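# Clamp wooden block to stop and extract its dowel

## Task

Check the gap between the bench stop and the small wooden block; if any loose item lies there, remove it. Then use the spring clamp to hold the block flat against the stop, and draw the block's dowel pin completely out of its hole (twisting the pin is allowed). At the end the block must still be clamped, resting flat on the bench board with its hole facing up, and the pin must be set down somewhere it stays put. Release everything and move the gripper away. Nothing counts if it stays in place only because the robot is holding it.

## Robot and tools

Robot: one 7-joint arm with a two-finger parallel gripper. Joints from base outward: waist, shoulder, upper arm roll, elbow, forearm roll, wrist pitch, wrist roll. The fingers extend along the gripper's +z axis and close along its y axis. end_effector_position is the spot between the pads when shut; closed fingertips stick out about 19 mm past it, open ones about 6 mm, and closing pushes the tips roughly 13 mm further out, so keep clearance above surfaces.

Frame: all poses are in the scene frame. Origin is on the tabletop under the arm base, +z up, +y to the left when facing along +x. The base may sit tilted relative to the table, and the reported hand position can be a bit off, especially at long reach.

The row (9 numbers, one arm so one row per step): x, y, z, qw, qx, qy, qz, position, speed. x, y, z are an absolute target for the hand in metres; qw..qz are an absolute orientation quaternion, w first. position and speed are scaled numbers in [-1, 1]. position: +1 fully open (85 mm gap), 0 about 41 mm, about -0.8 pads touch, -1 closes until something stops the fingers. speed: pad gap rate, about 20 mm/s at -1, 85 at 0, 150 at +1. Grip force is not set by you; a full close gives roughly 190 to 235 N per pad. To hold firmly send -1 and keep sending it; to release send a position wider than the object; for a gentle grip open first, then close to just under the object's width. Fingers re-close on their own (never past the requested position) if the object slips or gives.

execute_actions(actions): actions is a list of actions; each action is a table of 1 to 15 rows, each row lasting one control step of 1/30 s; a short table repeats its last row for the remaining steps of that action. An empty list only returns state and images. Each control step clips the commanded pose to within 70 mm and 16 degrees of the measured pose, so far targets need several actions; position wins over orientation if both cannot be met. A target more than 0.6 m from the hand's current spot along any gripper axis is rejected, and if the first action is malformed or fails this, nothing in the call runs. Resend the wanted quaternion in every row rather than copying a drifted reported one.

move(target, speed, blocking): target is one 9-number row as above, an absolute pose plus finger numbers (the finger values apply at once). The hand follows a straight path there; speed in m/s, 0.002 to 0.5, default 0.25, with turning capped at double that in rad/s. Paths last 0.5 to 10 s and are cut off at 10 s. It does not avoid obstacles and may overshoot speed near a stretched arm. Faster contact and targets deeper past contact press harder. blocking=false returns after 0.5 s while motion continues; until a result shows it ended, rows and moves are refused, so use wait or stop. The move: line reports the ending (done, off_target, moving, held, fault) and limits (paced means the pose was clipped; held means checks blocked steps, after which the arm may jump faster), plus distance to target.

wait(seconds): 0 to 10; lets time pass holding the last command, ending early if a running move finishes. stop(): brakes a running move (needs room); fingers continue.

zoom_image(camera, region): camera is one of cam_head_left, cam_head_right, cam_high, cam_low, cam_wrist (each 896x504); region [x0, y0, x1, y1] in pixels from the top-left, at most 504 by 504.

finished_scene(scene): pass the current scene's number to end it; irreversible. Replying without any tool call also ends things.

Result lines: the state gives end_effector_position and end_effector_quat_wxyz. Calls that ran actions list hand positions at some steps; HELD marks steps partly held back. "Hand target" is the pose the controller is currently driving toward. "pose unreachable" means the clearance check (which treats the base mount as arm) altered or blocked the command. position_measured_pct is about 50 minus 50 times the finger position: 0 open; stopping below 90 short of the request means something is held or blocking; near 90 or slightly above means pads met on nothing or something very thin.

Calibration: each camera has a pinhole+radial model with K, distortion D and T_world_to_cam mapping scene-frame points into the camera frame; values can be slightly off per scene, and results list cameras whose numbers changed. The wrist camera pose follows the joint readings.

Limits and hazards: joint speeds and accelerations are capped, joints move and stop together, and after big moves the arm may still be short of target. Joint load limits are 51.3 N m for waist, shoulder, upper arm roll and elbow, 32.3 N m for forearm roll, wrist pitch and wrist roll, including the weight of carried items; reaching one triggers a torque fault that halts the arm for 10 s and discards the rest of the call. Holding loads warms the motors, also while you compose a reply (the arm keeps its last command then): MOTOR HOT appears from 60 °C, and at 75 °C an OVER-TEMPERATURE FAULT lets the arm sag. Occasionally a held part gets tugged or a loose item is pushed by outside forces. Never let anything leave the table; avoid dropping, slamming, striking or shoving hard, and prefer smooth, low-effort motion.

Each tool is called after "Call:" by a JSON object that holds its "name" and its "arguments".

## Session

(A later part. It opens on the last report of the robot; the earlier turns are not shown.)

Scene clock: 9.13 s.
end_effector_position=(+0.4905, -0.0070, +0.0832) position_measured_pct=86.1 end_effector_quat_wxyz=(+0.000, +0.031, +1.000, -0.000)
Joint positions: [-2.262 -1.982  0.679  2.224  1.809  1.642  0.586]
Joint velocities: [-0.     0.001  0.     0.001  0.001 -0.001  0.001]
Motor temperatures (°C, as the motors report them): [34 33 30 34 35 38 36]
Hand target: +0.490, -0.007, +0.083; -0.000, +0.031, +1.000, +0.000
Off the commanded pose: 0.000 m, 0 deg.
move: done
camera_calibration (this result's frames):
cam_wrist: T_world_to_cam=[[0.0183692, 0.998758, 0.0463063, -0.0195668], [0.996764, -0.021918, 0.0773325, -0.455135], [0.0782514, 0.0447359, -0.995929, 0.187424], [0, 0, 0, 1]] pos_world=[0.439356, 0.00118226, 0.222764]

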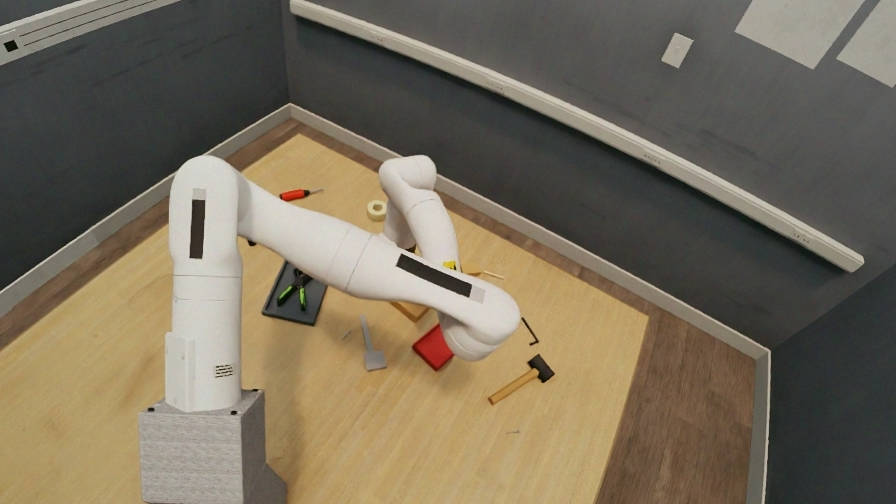

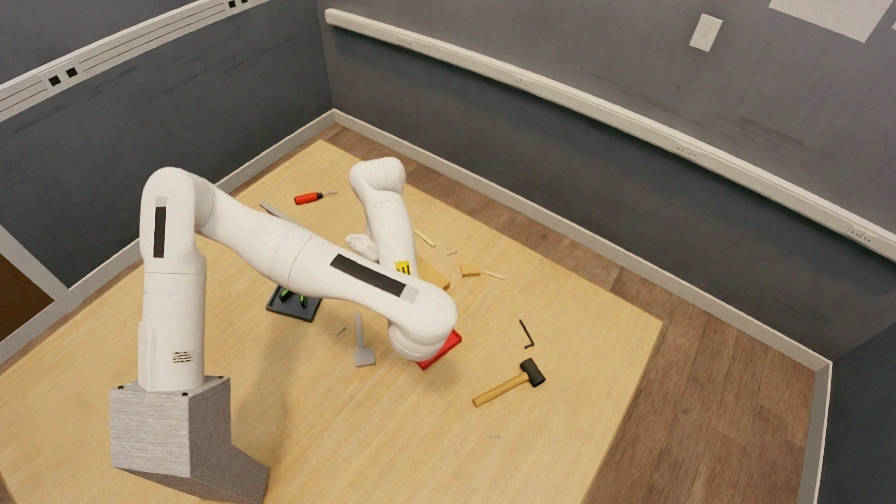

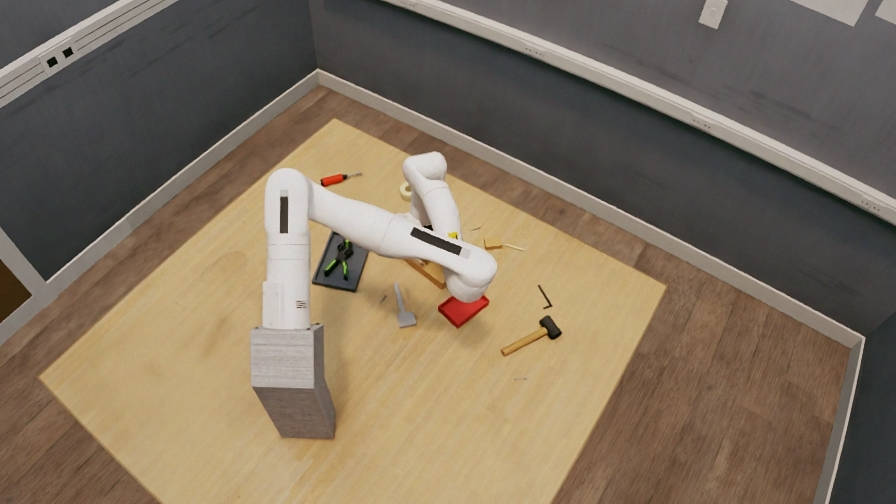

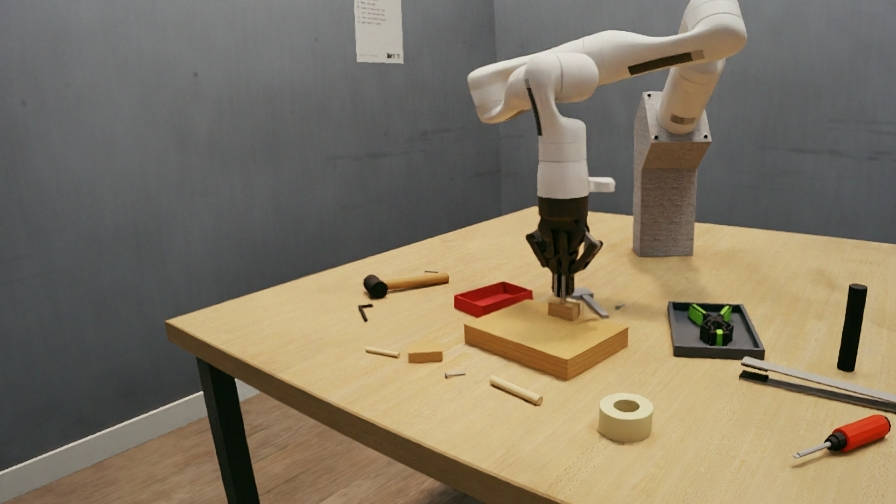

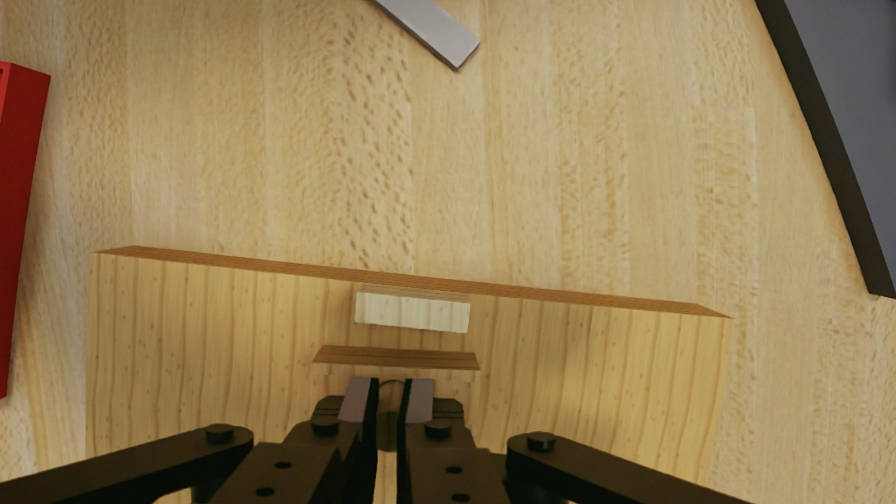

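Call:
{"name": "move", "arguments": {"target": [0.4815,-0.002,0.0838,0,0.055,0.9985,0,-1,-0.3], "speed": 0.03}}

Call:
{"name": "zoom_image", "arguments": {"camera": "cam_wrist", "region": [280,270,520,420]}}

Scene clock: 10.43 s.
end_effector_position=(+0.4815, -0.0020, +0.0838) position_measured_pct=86.1 end_effector_quat_wxyz=(+0.000, +0.055, +0.998, -0.000)
Joint positions: [-2.267 -1.991  0.676  2.256  1.813  1.655  0.513]
Joint velocities: [ 0.    -0.     0.     0.001 -0.    -0.    -0.   ]
Motor temperatures (°C, as the motors report them): [34 33 30 34 35 38 36]
Hand target: +0.482, -0.002, +0.084; +0.000, +0.055, +0.998, -0.000
Off the commanded pose: 0.000 m, 0 deg.
move: done
camera_calibration (this result's frames):
cam_wrist: T_world_to_cam=[[0.065731, 0.996759, 0.0463874, -0.047281], [0.994624, -0.0691765, 0.0770604, -0.44513], [0.0800195, 0.0410727, -0.995947, 0.187636], [0, 0, 0, 1]] pos_world=[0.43083, 0.0086285, 0.22337]

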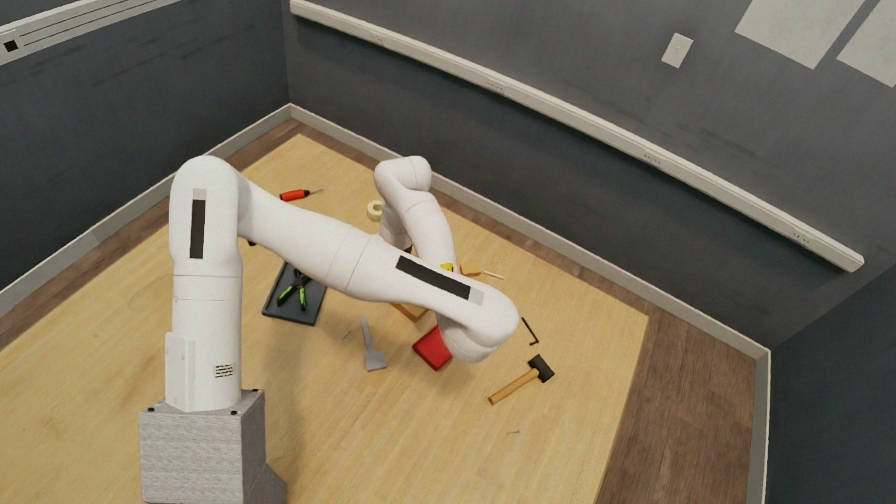

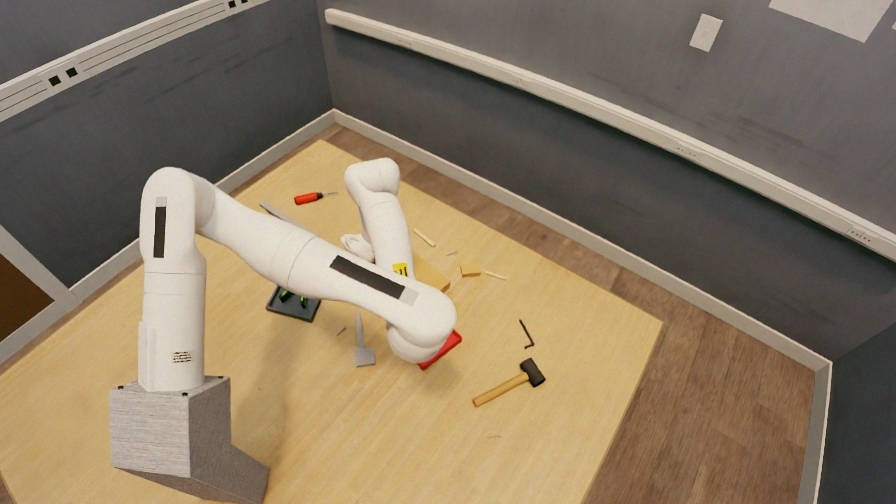

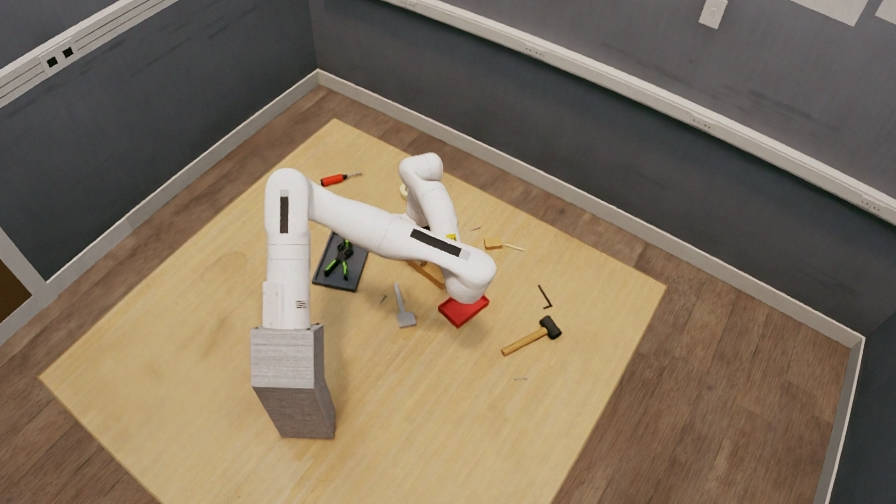

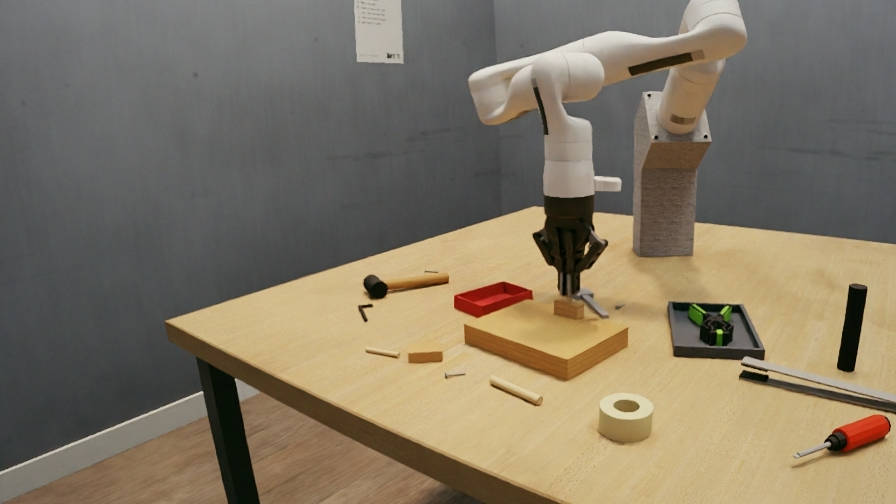

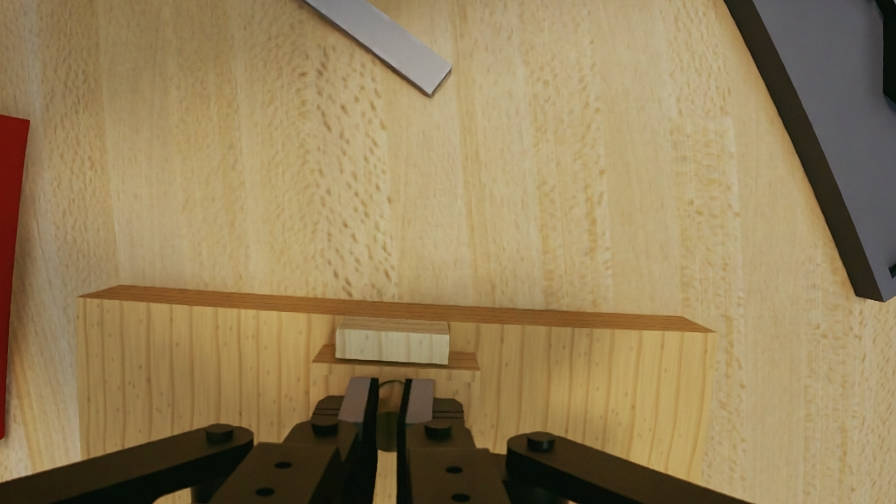

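Region (280, 270, 520, 420) of cam_wrist's 896x504 image, scaled by 2.100; it fills the top 315 rows of this view, and the rest is white.

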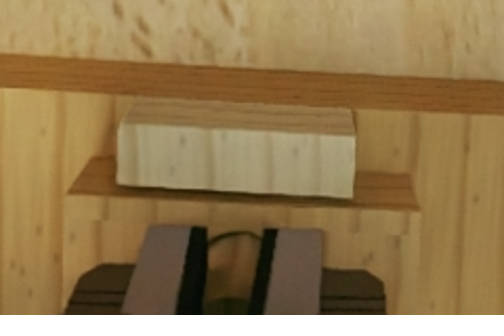

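Call:
{"name": "execute_actions", "arguments": {"actions": [[[0.4815,-0.002,0.0833,0,0.055,0.9985,0,0,0]],[[0.4815,-0.002,0.095,0,0.055,0.9985,0,0.5,0],[0.4815,-0.002,0.10,0,0.055,0.9985,0,0.5,0],[0.4815,-0.002,0.105,0,0.055,0.9985,0,0.5,0],[0.4815,-0.002,0.11,0,0.055,0.9985,0,0.5,0],[0.4815,-0.002,0.12,0,0.055,0.9985,0,0.5,0]]]}}

Call:
{"name": "move", "arguments": {"target": [0.306,0.165,0.14,0,0.9781,0.2079,0,1,0], "speed": 0.5}}

Scene clock: 12.13 s.
end_effector_position=(+0.4815, -0.0018, +0.1198) position_measured_pct=25.4 end_effector_quat_wxyz=(-0.000, +0.055, +0.998, +0.001)
Joint positions: [-2.214 -1.941  0.613  2.282  1.703  1.68   0.48 ]
Joint velocities: [ 0.004  0.004 -0.004  0.     0.     0.005  0.   ]
Motor temperatures (°C, as the motors report them): [34 33 30 34 35 38 36]
Hand target: +0.482, -0.002, +0.120; +0.000, +0.055, +0.998, +0.000
Off the commanded pose: 0.000 m, 0 deg.
Step readings (end_effector_position; steps 1 to 15: 1st action; 16 to 30: 2nd action):
0: (+0.4815, -0.0020, +0.0838)
1: (+0.4815, -0.0020, +0.0837)
2: (+0.4815, -0.0019, +0.0835)
4: (+0.4815, -0.0020, +0.0833)
8: (+0.4815, -0.0020, +0.0833)
15: (+0.4815, -0.0020, +0.0833)
16: (+0.4816, -0.0022, +0.0838)
17: (+0.4817, -0.0027, +0.0867)
19: (+0.4822, -0.0031, +0.0973)
23: (+0.4819, -0.0020, +0.1166)
30: end_effector_position above
camera_calibration (this result's frames):
cam_wrist: T_world_to_cam=[[0.0660471, 0.996686, 0.0474804, -0.0494557], [0.994616, -0.069569, 0.0768104, -0.44784], [0.079859, 0.0421517, -0.995915, 0.223582], [0, 0, 0, 1]] pos_world=[0.43084, 0.00871162, 0.259416]

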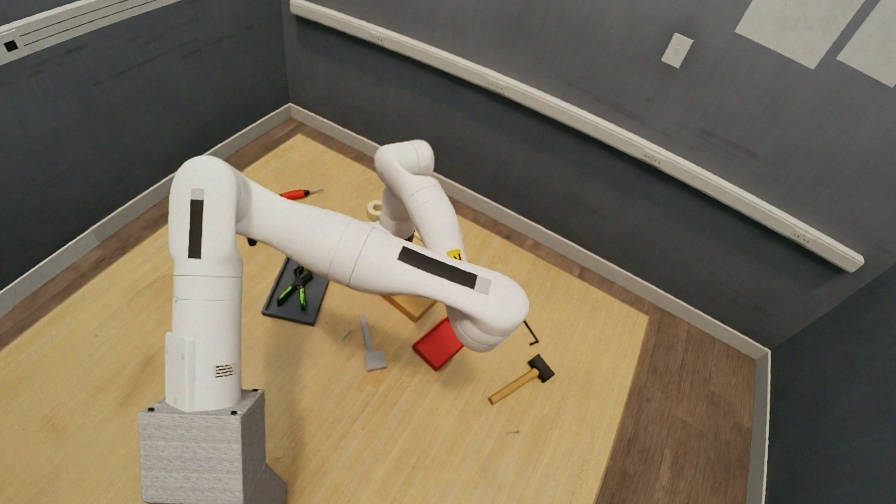

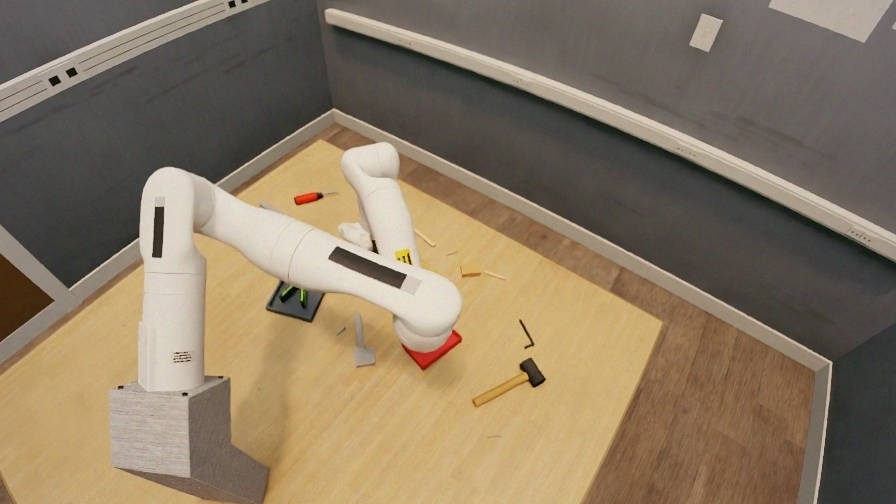

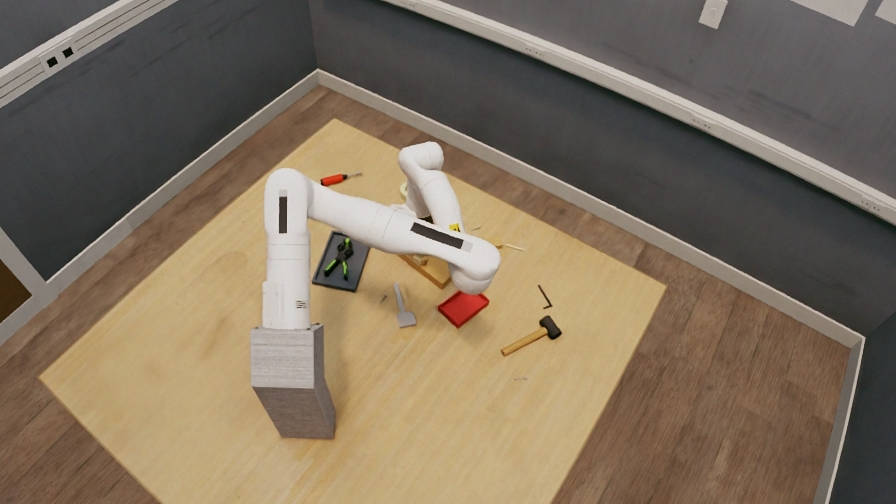

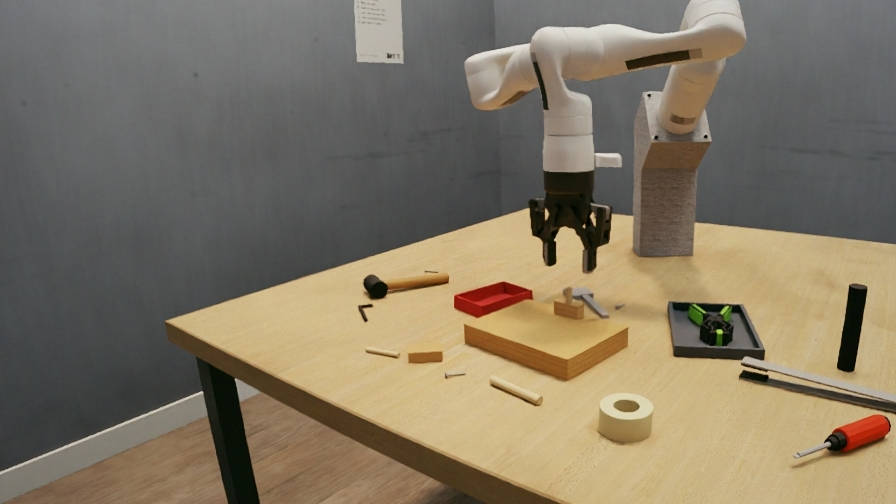

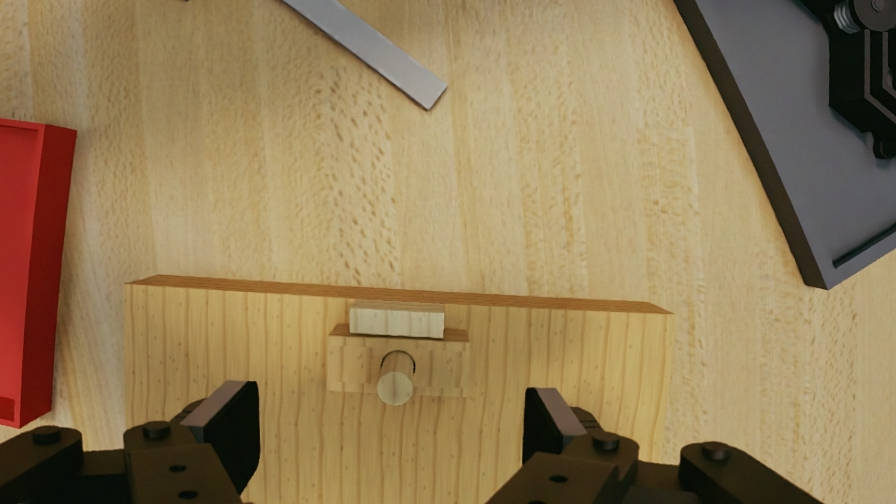

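Scene clock: 16.13 s.
end_effector_position=(+0.3074, +0.1659, +0.1405) position_measured_pct=0.0 end_effector_quat_wxyz=(+0.000, +0.964, +0.206, -0.169)
Joint positions: [-2.862 -1.619  0.452  2.577  1.272  2.058 -3.206]
Joint velocities: [-0.149 -0.051 -0.125 -0.    -0.06   0.209 -0.096]
Motor temperatures (°C, as the motors report them): [34 33 30 34 35 38 36]
Hand target: +0.307, +0.166, +0.140; +0.001, +0.964, +0.206, -0.169
Off the commanded pose: 0.002 m, 19 deg; orientation clipped at the last step of the last action.
joint sent to its limit — the command would take joint 4 (elbow) past its upper limit, so that joint was sent only as far as its limit.
move: off_target; limits=paced
camera_calibration (this result's frames):
cam_wrist: T_world_to_cam=[[0.449695, -0.892282, -0.0400991, 0.00170147], [-0.813217, -0.427589, 0.394773, 0.305916], [-0.369394, -0.144918, -0.917903, 0.409141], [0, 0, 0, 1]] pos_world=[0.399146, 0.191617, 0.254853]

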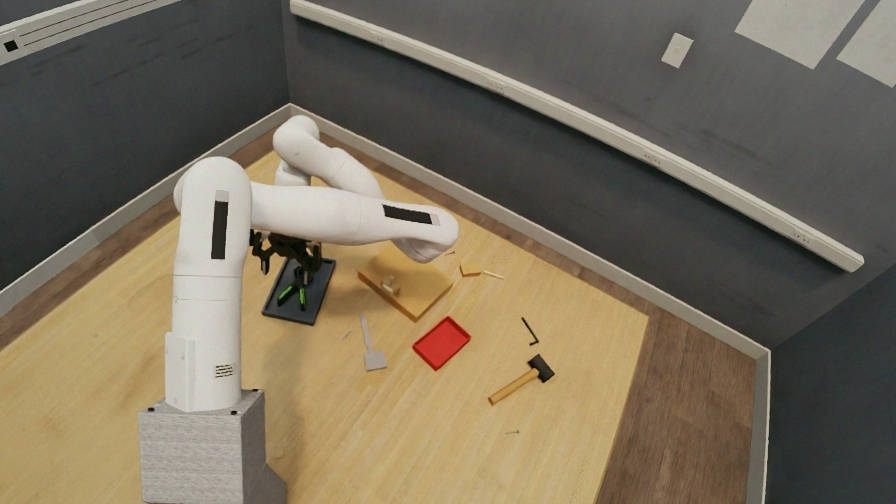

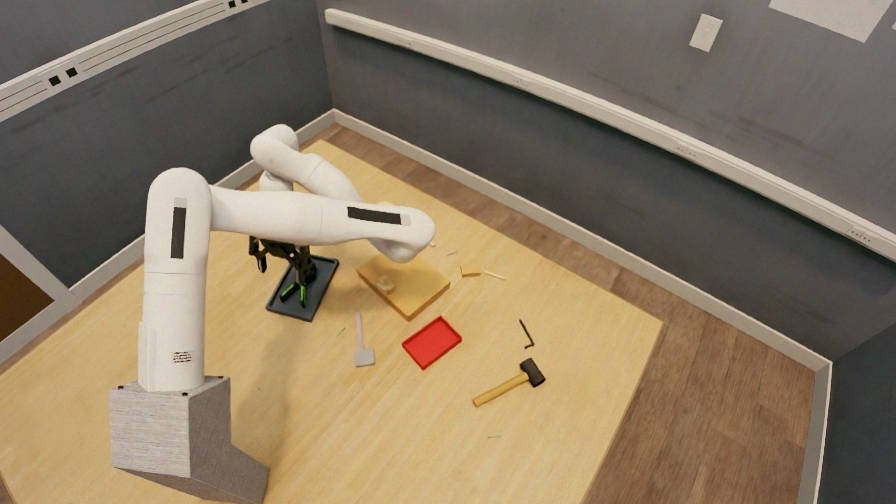

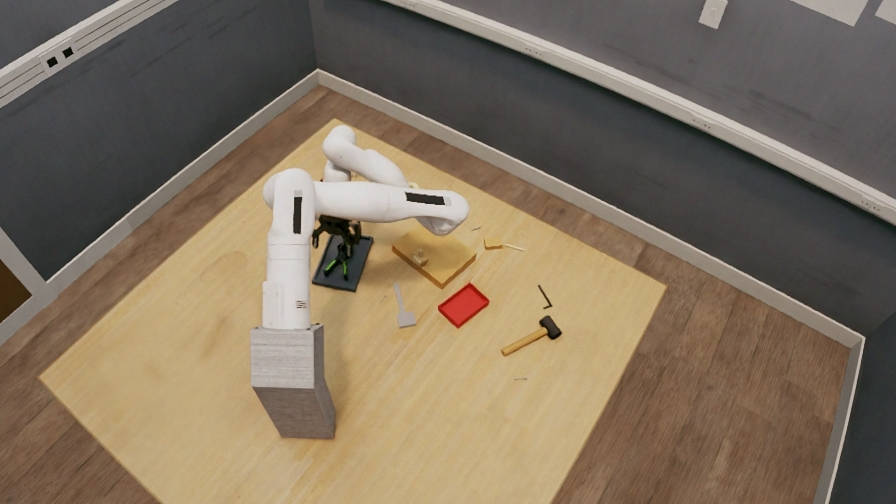

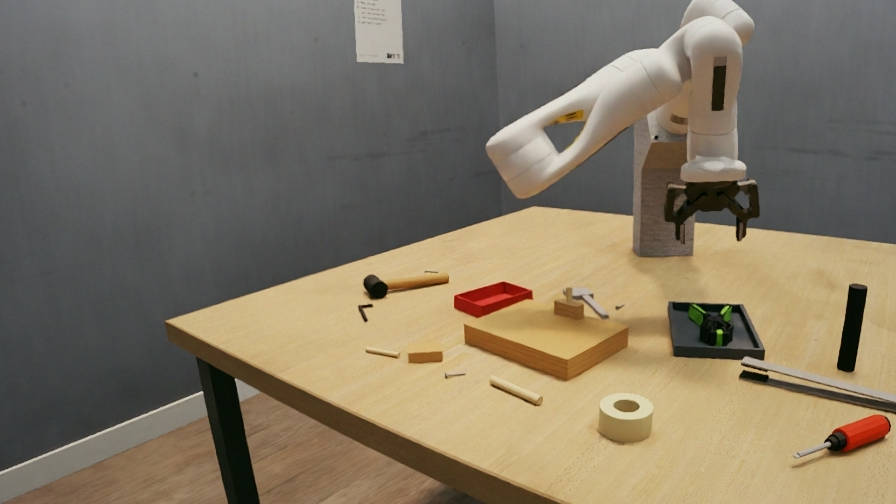

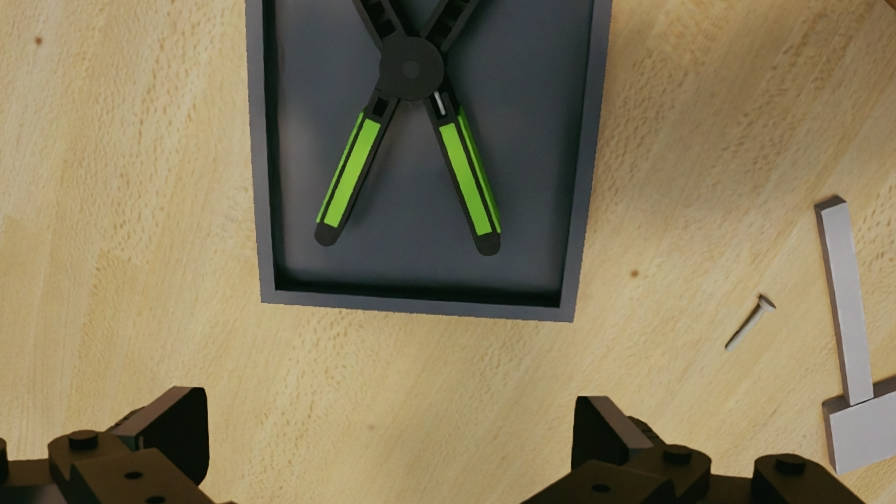

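Call:
{"name": "move", "arguments": {"target": [0.310,0.175,0.075,0.0403,0.9594,0.2074,-0.1865,0.75,0], "speed": 0.15}}

Scene clock: 19.70 s.
end_effector_position=(+0.3099, +0.1747, +0.0749) position_measured_pct=12.7 end_effector_quat_wxyz=(+0.041, +0.959, +0.208, -0.186)
Joint positions: [-2.959 -1.71   0.71   2.448  1.594  2.101 -3.065]
Joint velocities: [-0.002 -0.005  0.003 -0.002  0.    -0.003  0.002]
Motor temperatures (°C, as the motors report them): [34 33 30 34 35 38 36]
Hand target: +0.310, +0.175, +0.075; +0.041, +0.959, +0.208, -0.187
Off the commanded pose: 0.000 m, 0 deg.
move: done
camera_calibration (this result's frames):
cam_wrist: T_world_to_cam=[[0.465937, -0.884385, 0.0276863, -0.0056608], [-0.798023, -0.406511, 0.444868, 0.325405], [-0.38218, -0.229375, -0.895168, 0.368199], [0, 0, 0, 1]] pos_world=[0.403036, 0.21173, 0.184995]

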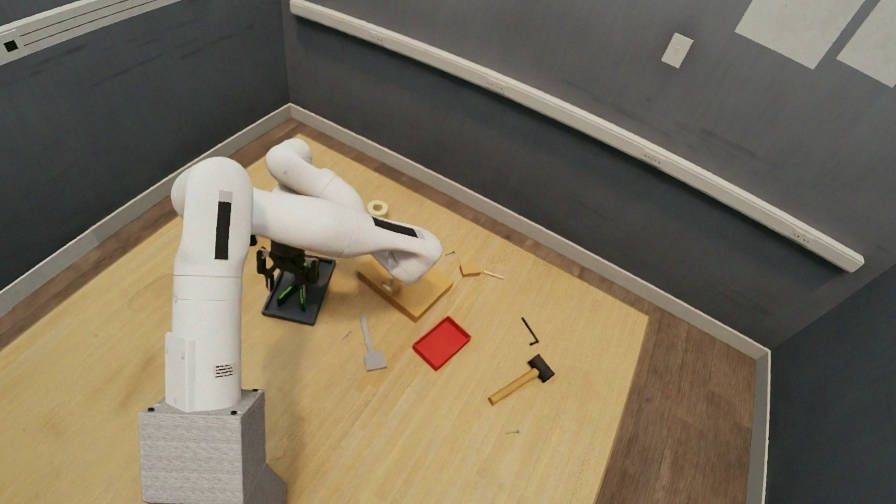

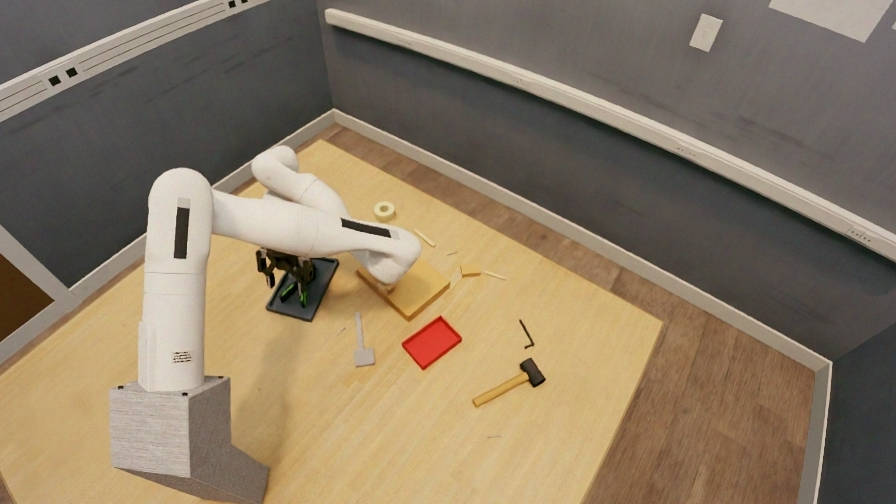

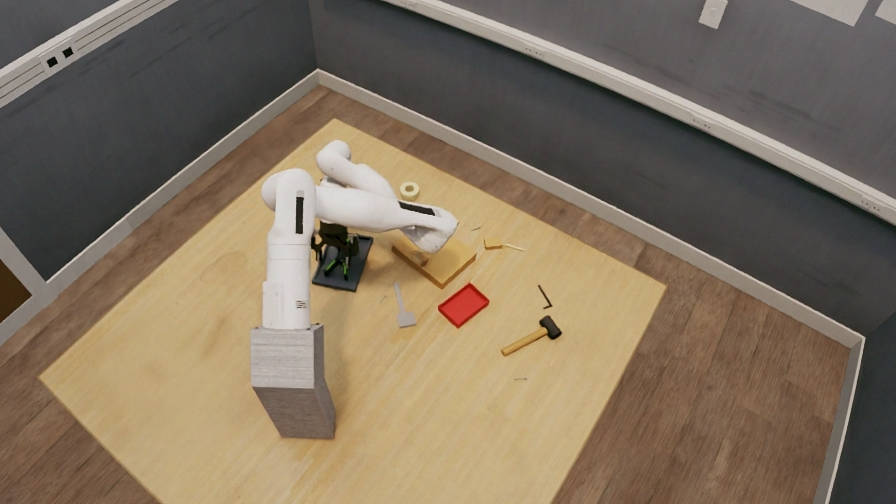

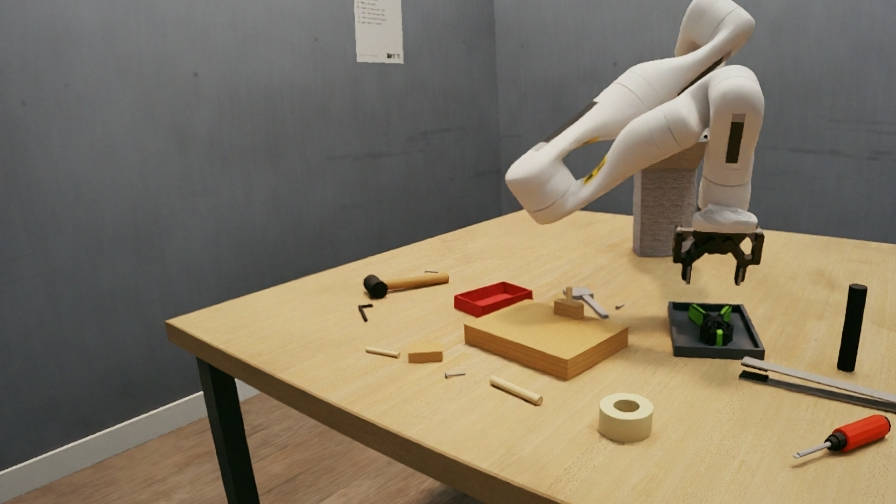

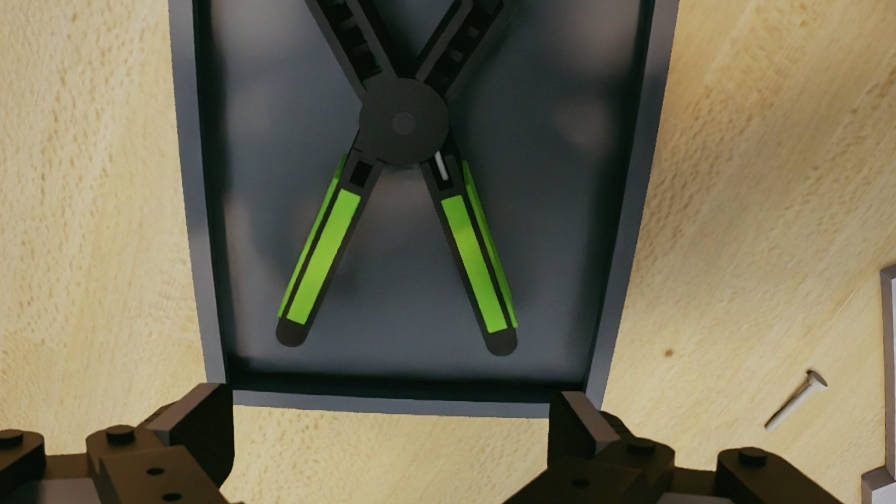

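Call:
{"name": "move", "arguments": {"target": [0.3115,0.1755,0.028,0.0403,0.9594,0.2074,-0.1865,0.75,0], "speed": 0.08}}

Scene clock: 20.93 s.
end_effector_position=(+0.3114, +0.1754, +0.0280) position_measured_pct=12.7 end_effector_quat_wxyz=(+0.041, +0.959, +0.208, -0.186)
Joint positions: [-2.968 -1.809  0.813  2.368  1.803  2.067 -2.9  ]
Joint velocities: [ 0.    -0.005  0.002 -0.002 -0.    -0.002 -0.   ]
Motor temperatures (°C, as the motors report them): [34 33 30 34 35 38 36]
Hand target: +0.311, +0.175, +0.028; +0.041, +0.959, +0.207, -0.187
Off the commanded pose: 0.000 m, 0 deg.
move: done
camera_calibration (this result's frames):
cam_wrist: T_world_to_cam=[[0.465948, -0.884398, 0.0270805, -0.00449645], [-0.79797, -0.406796, 0.444702, 0.347817], [-0.382277, -0.228817, -0.895269, 0.326863], [0, 0, 0, 1]] pos_world=[0.404595, 0.212306, 0.138077]

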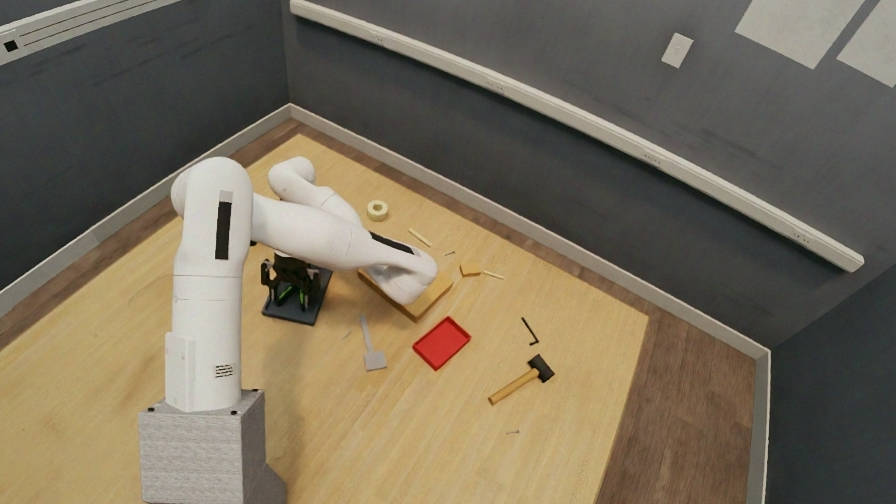

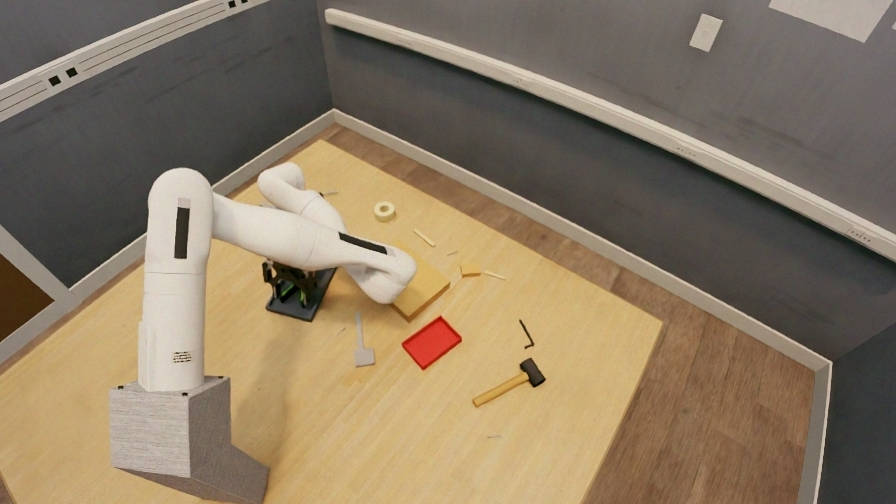

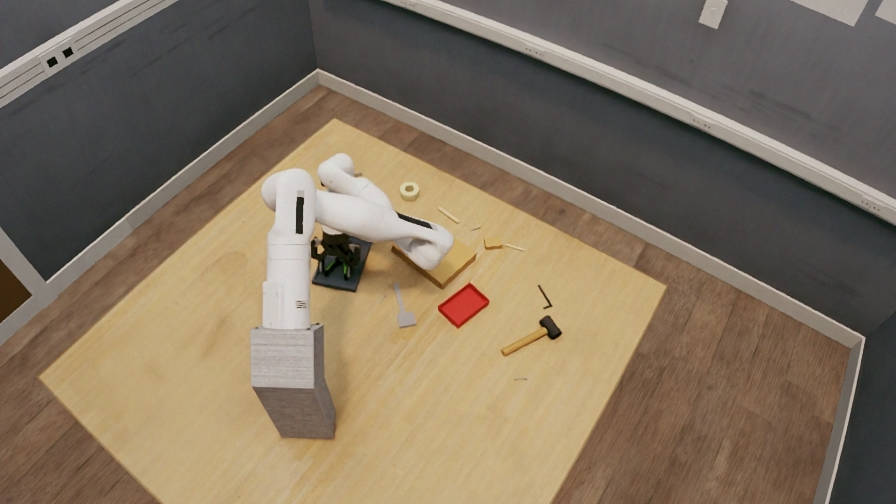

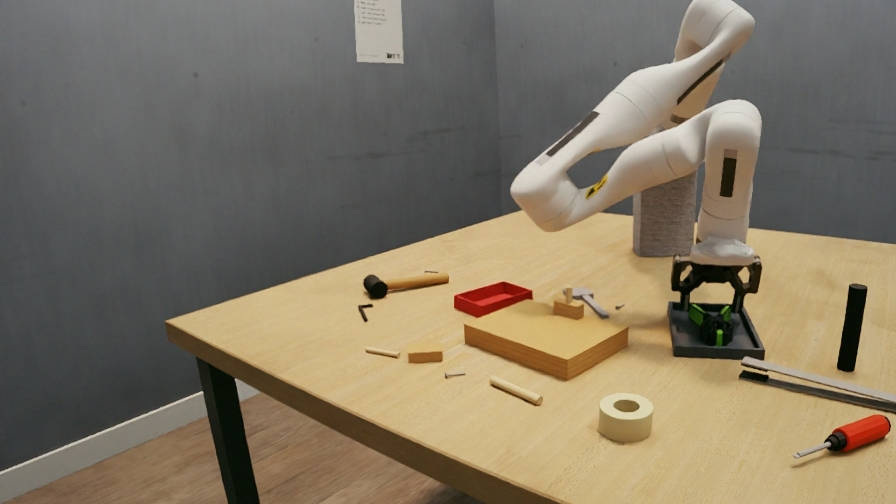

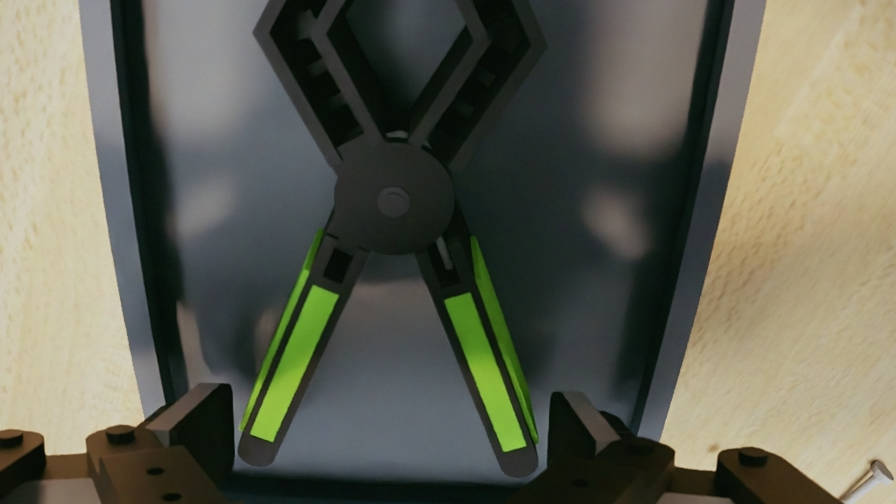

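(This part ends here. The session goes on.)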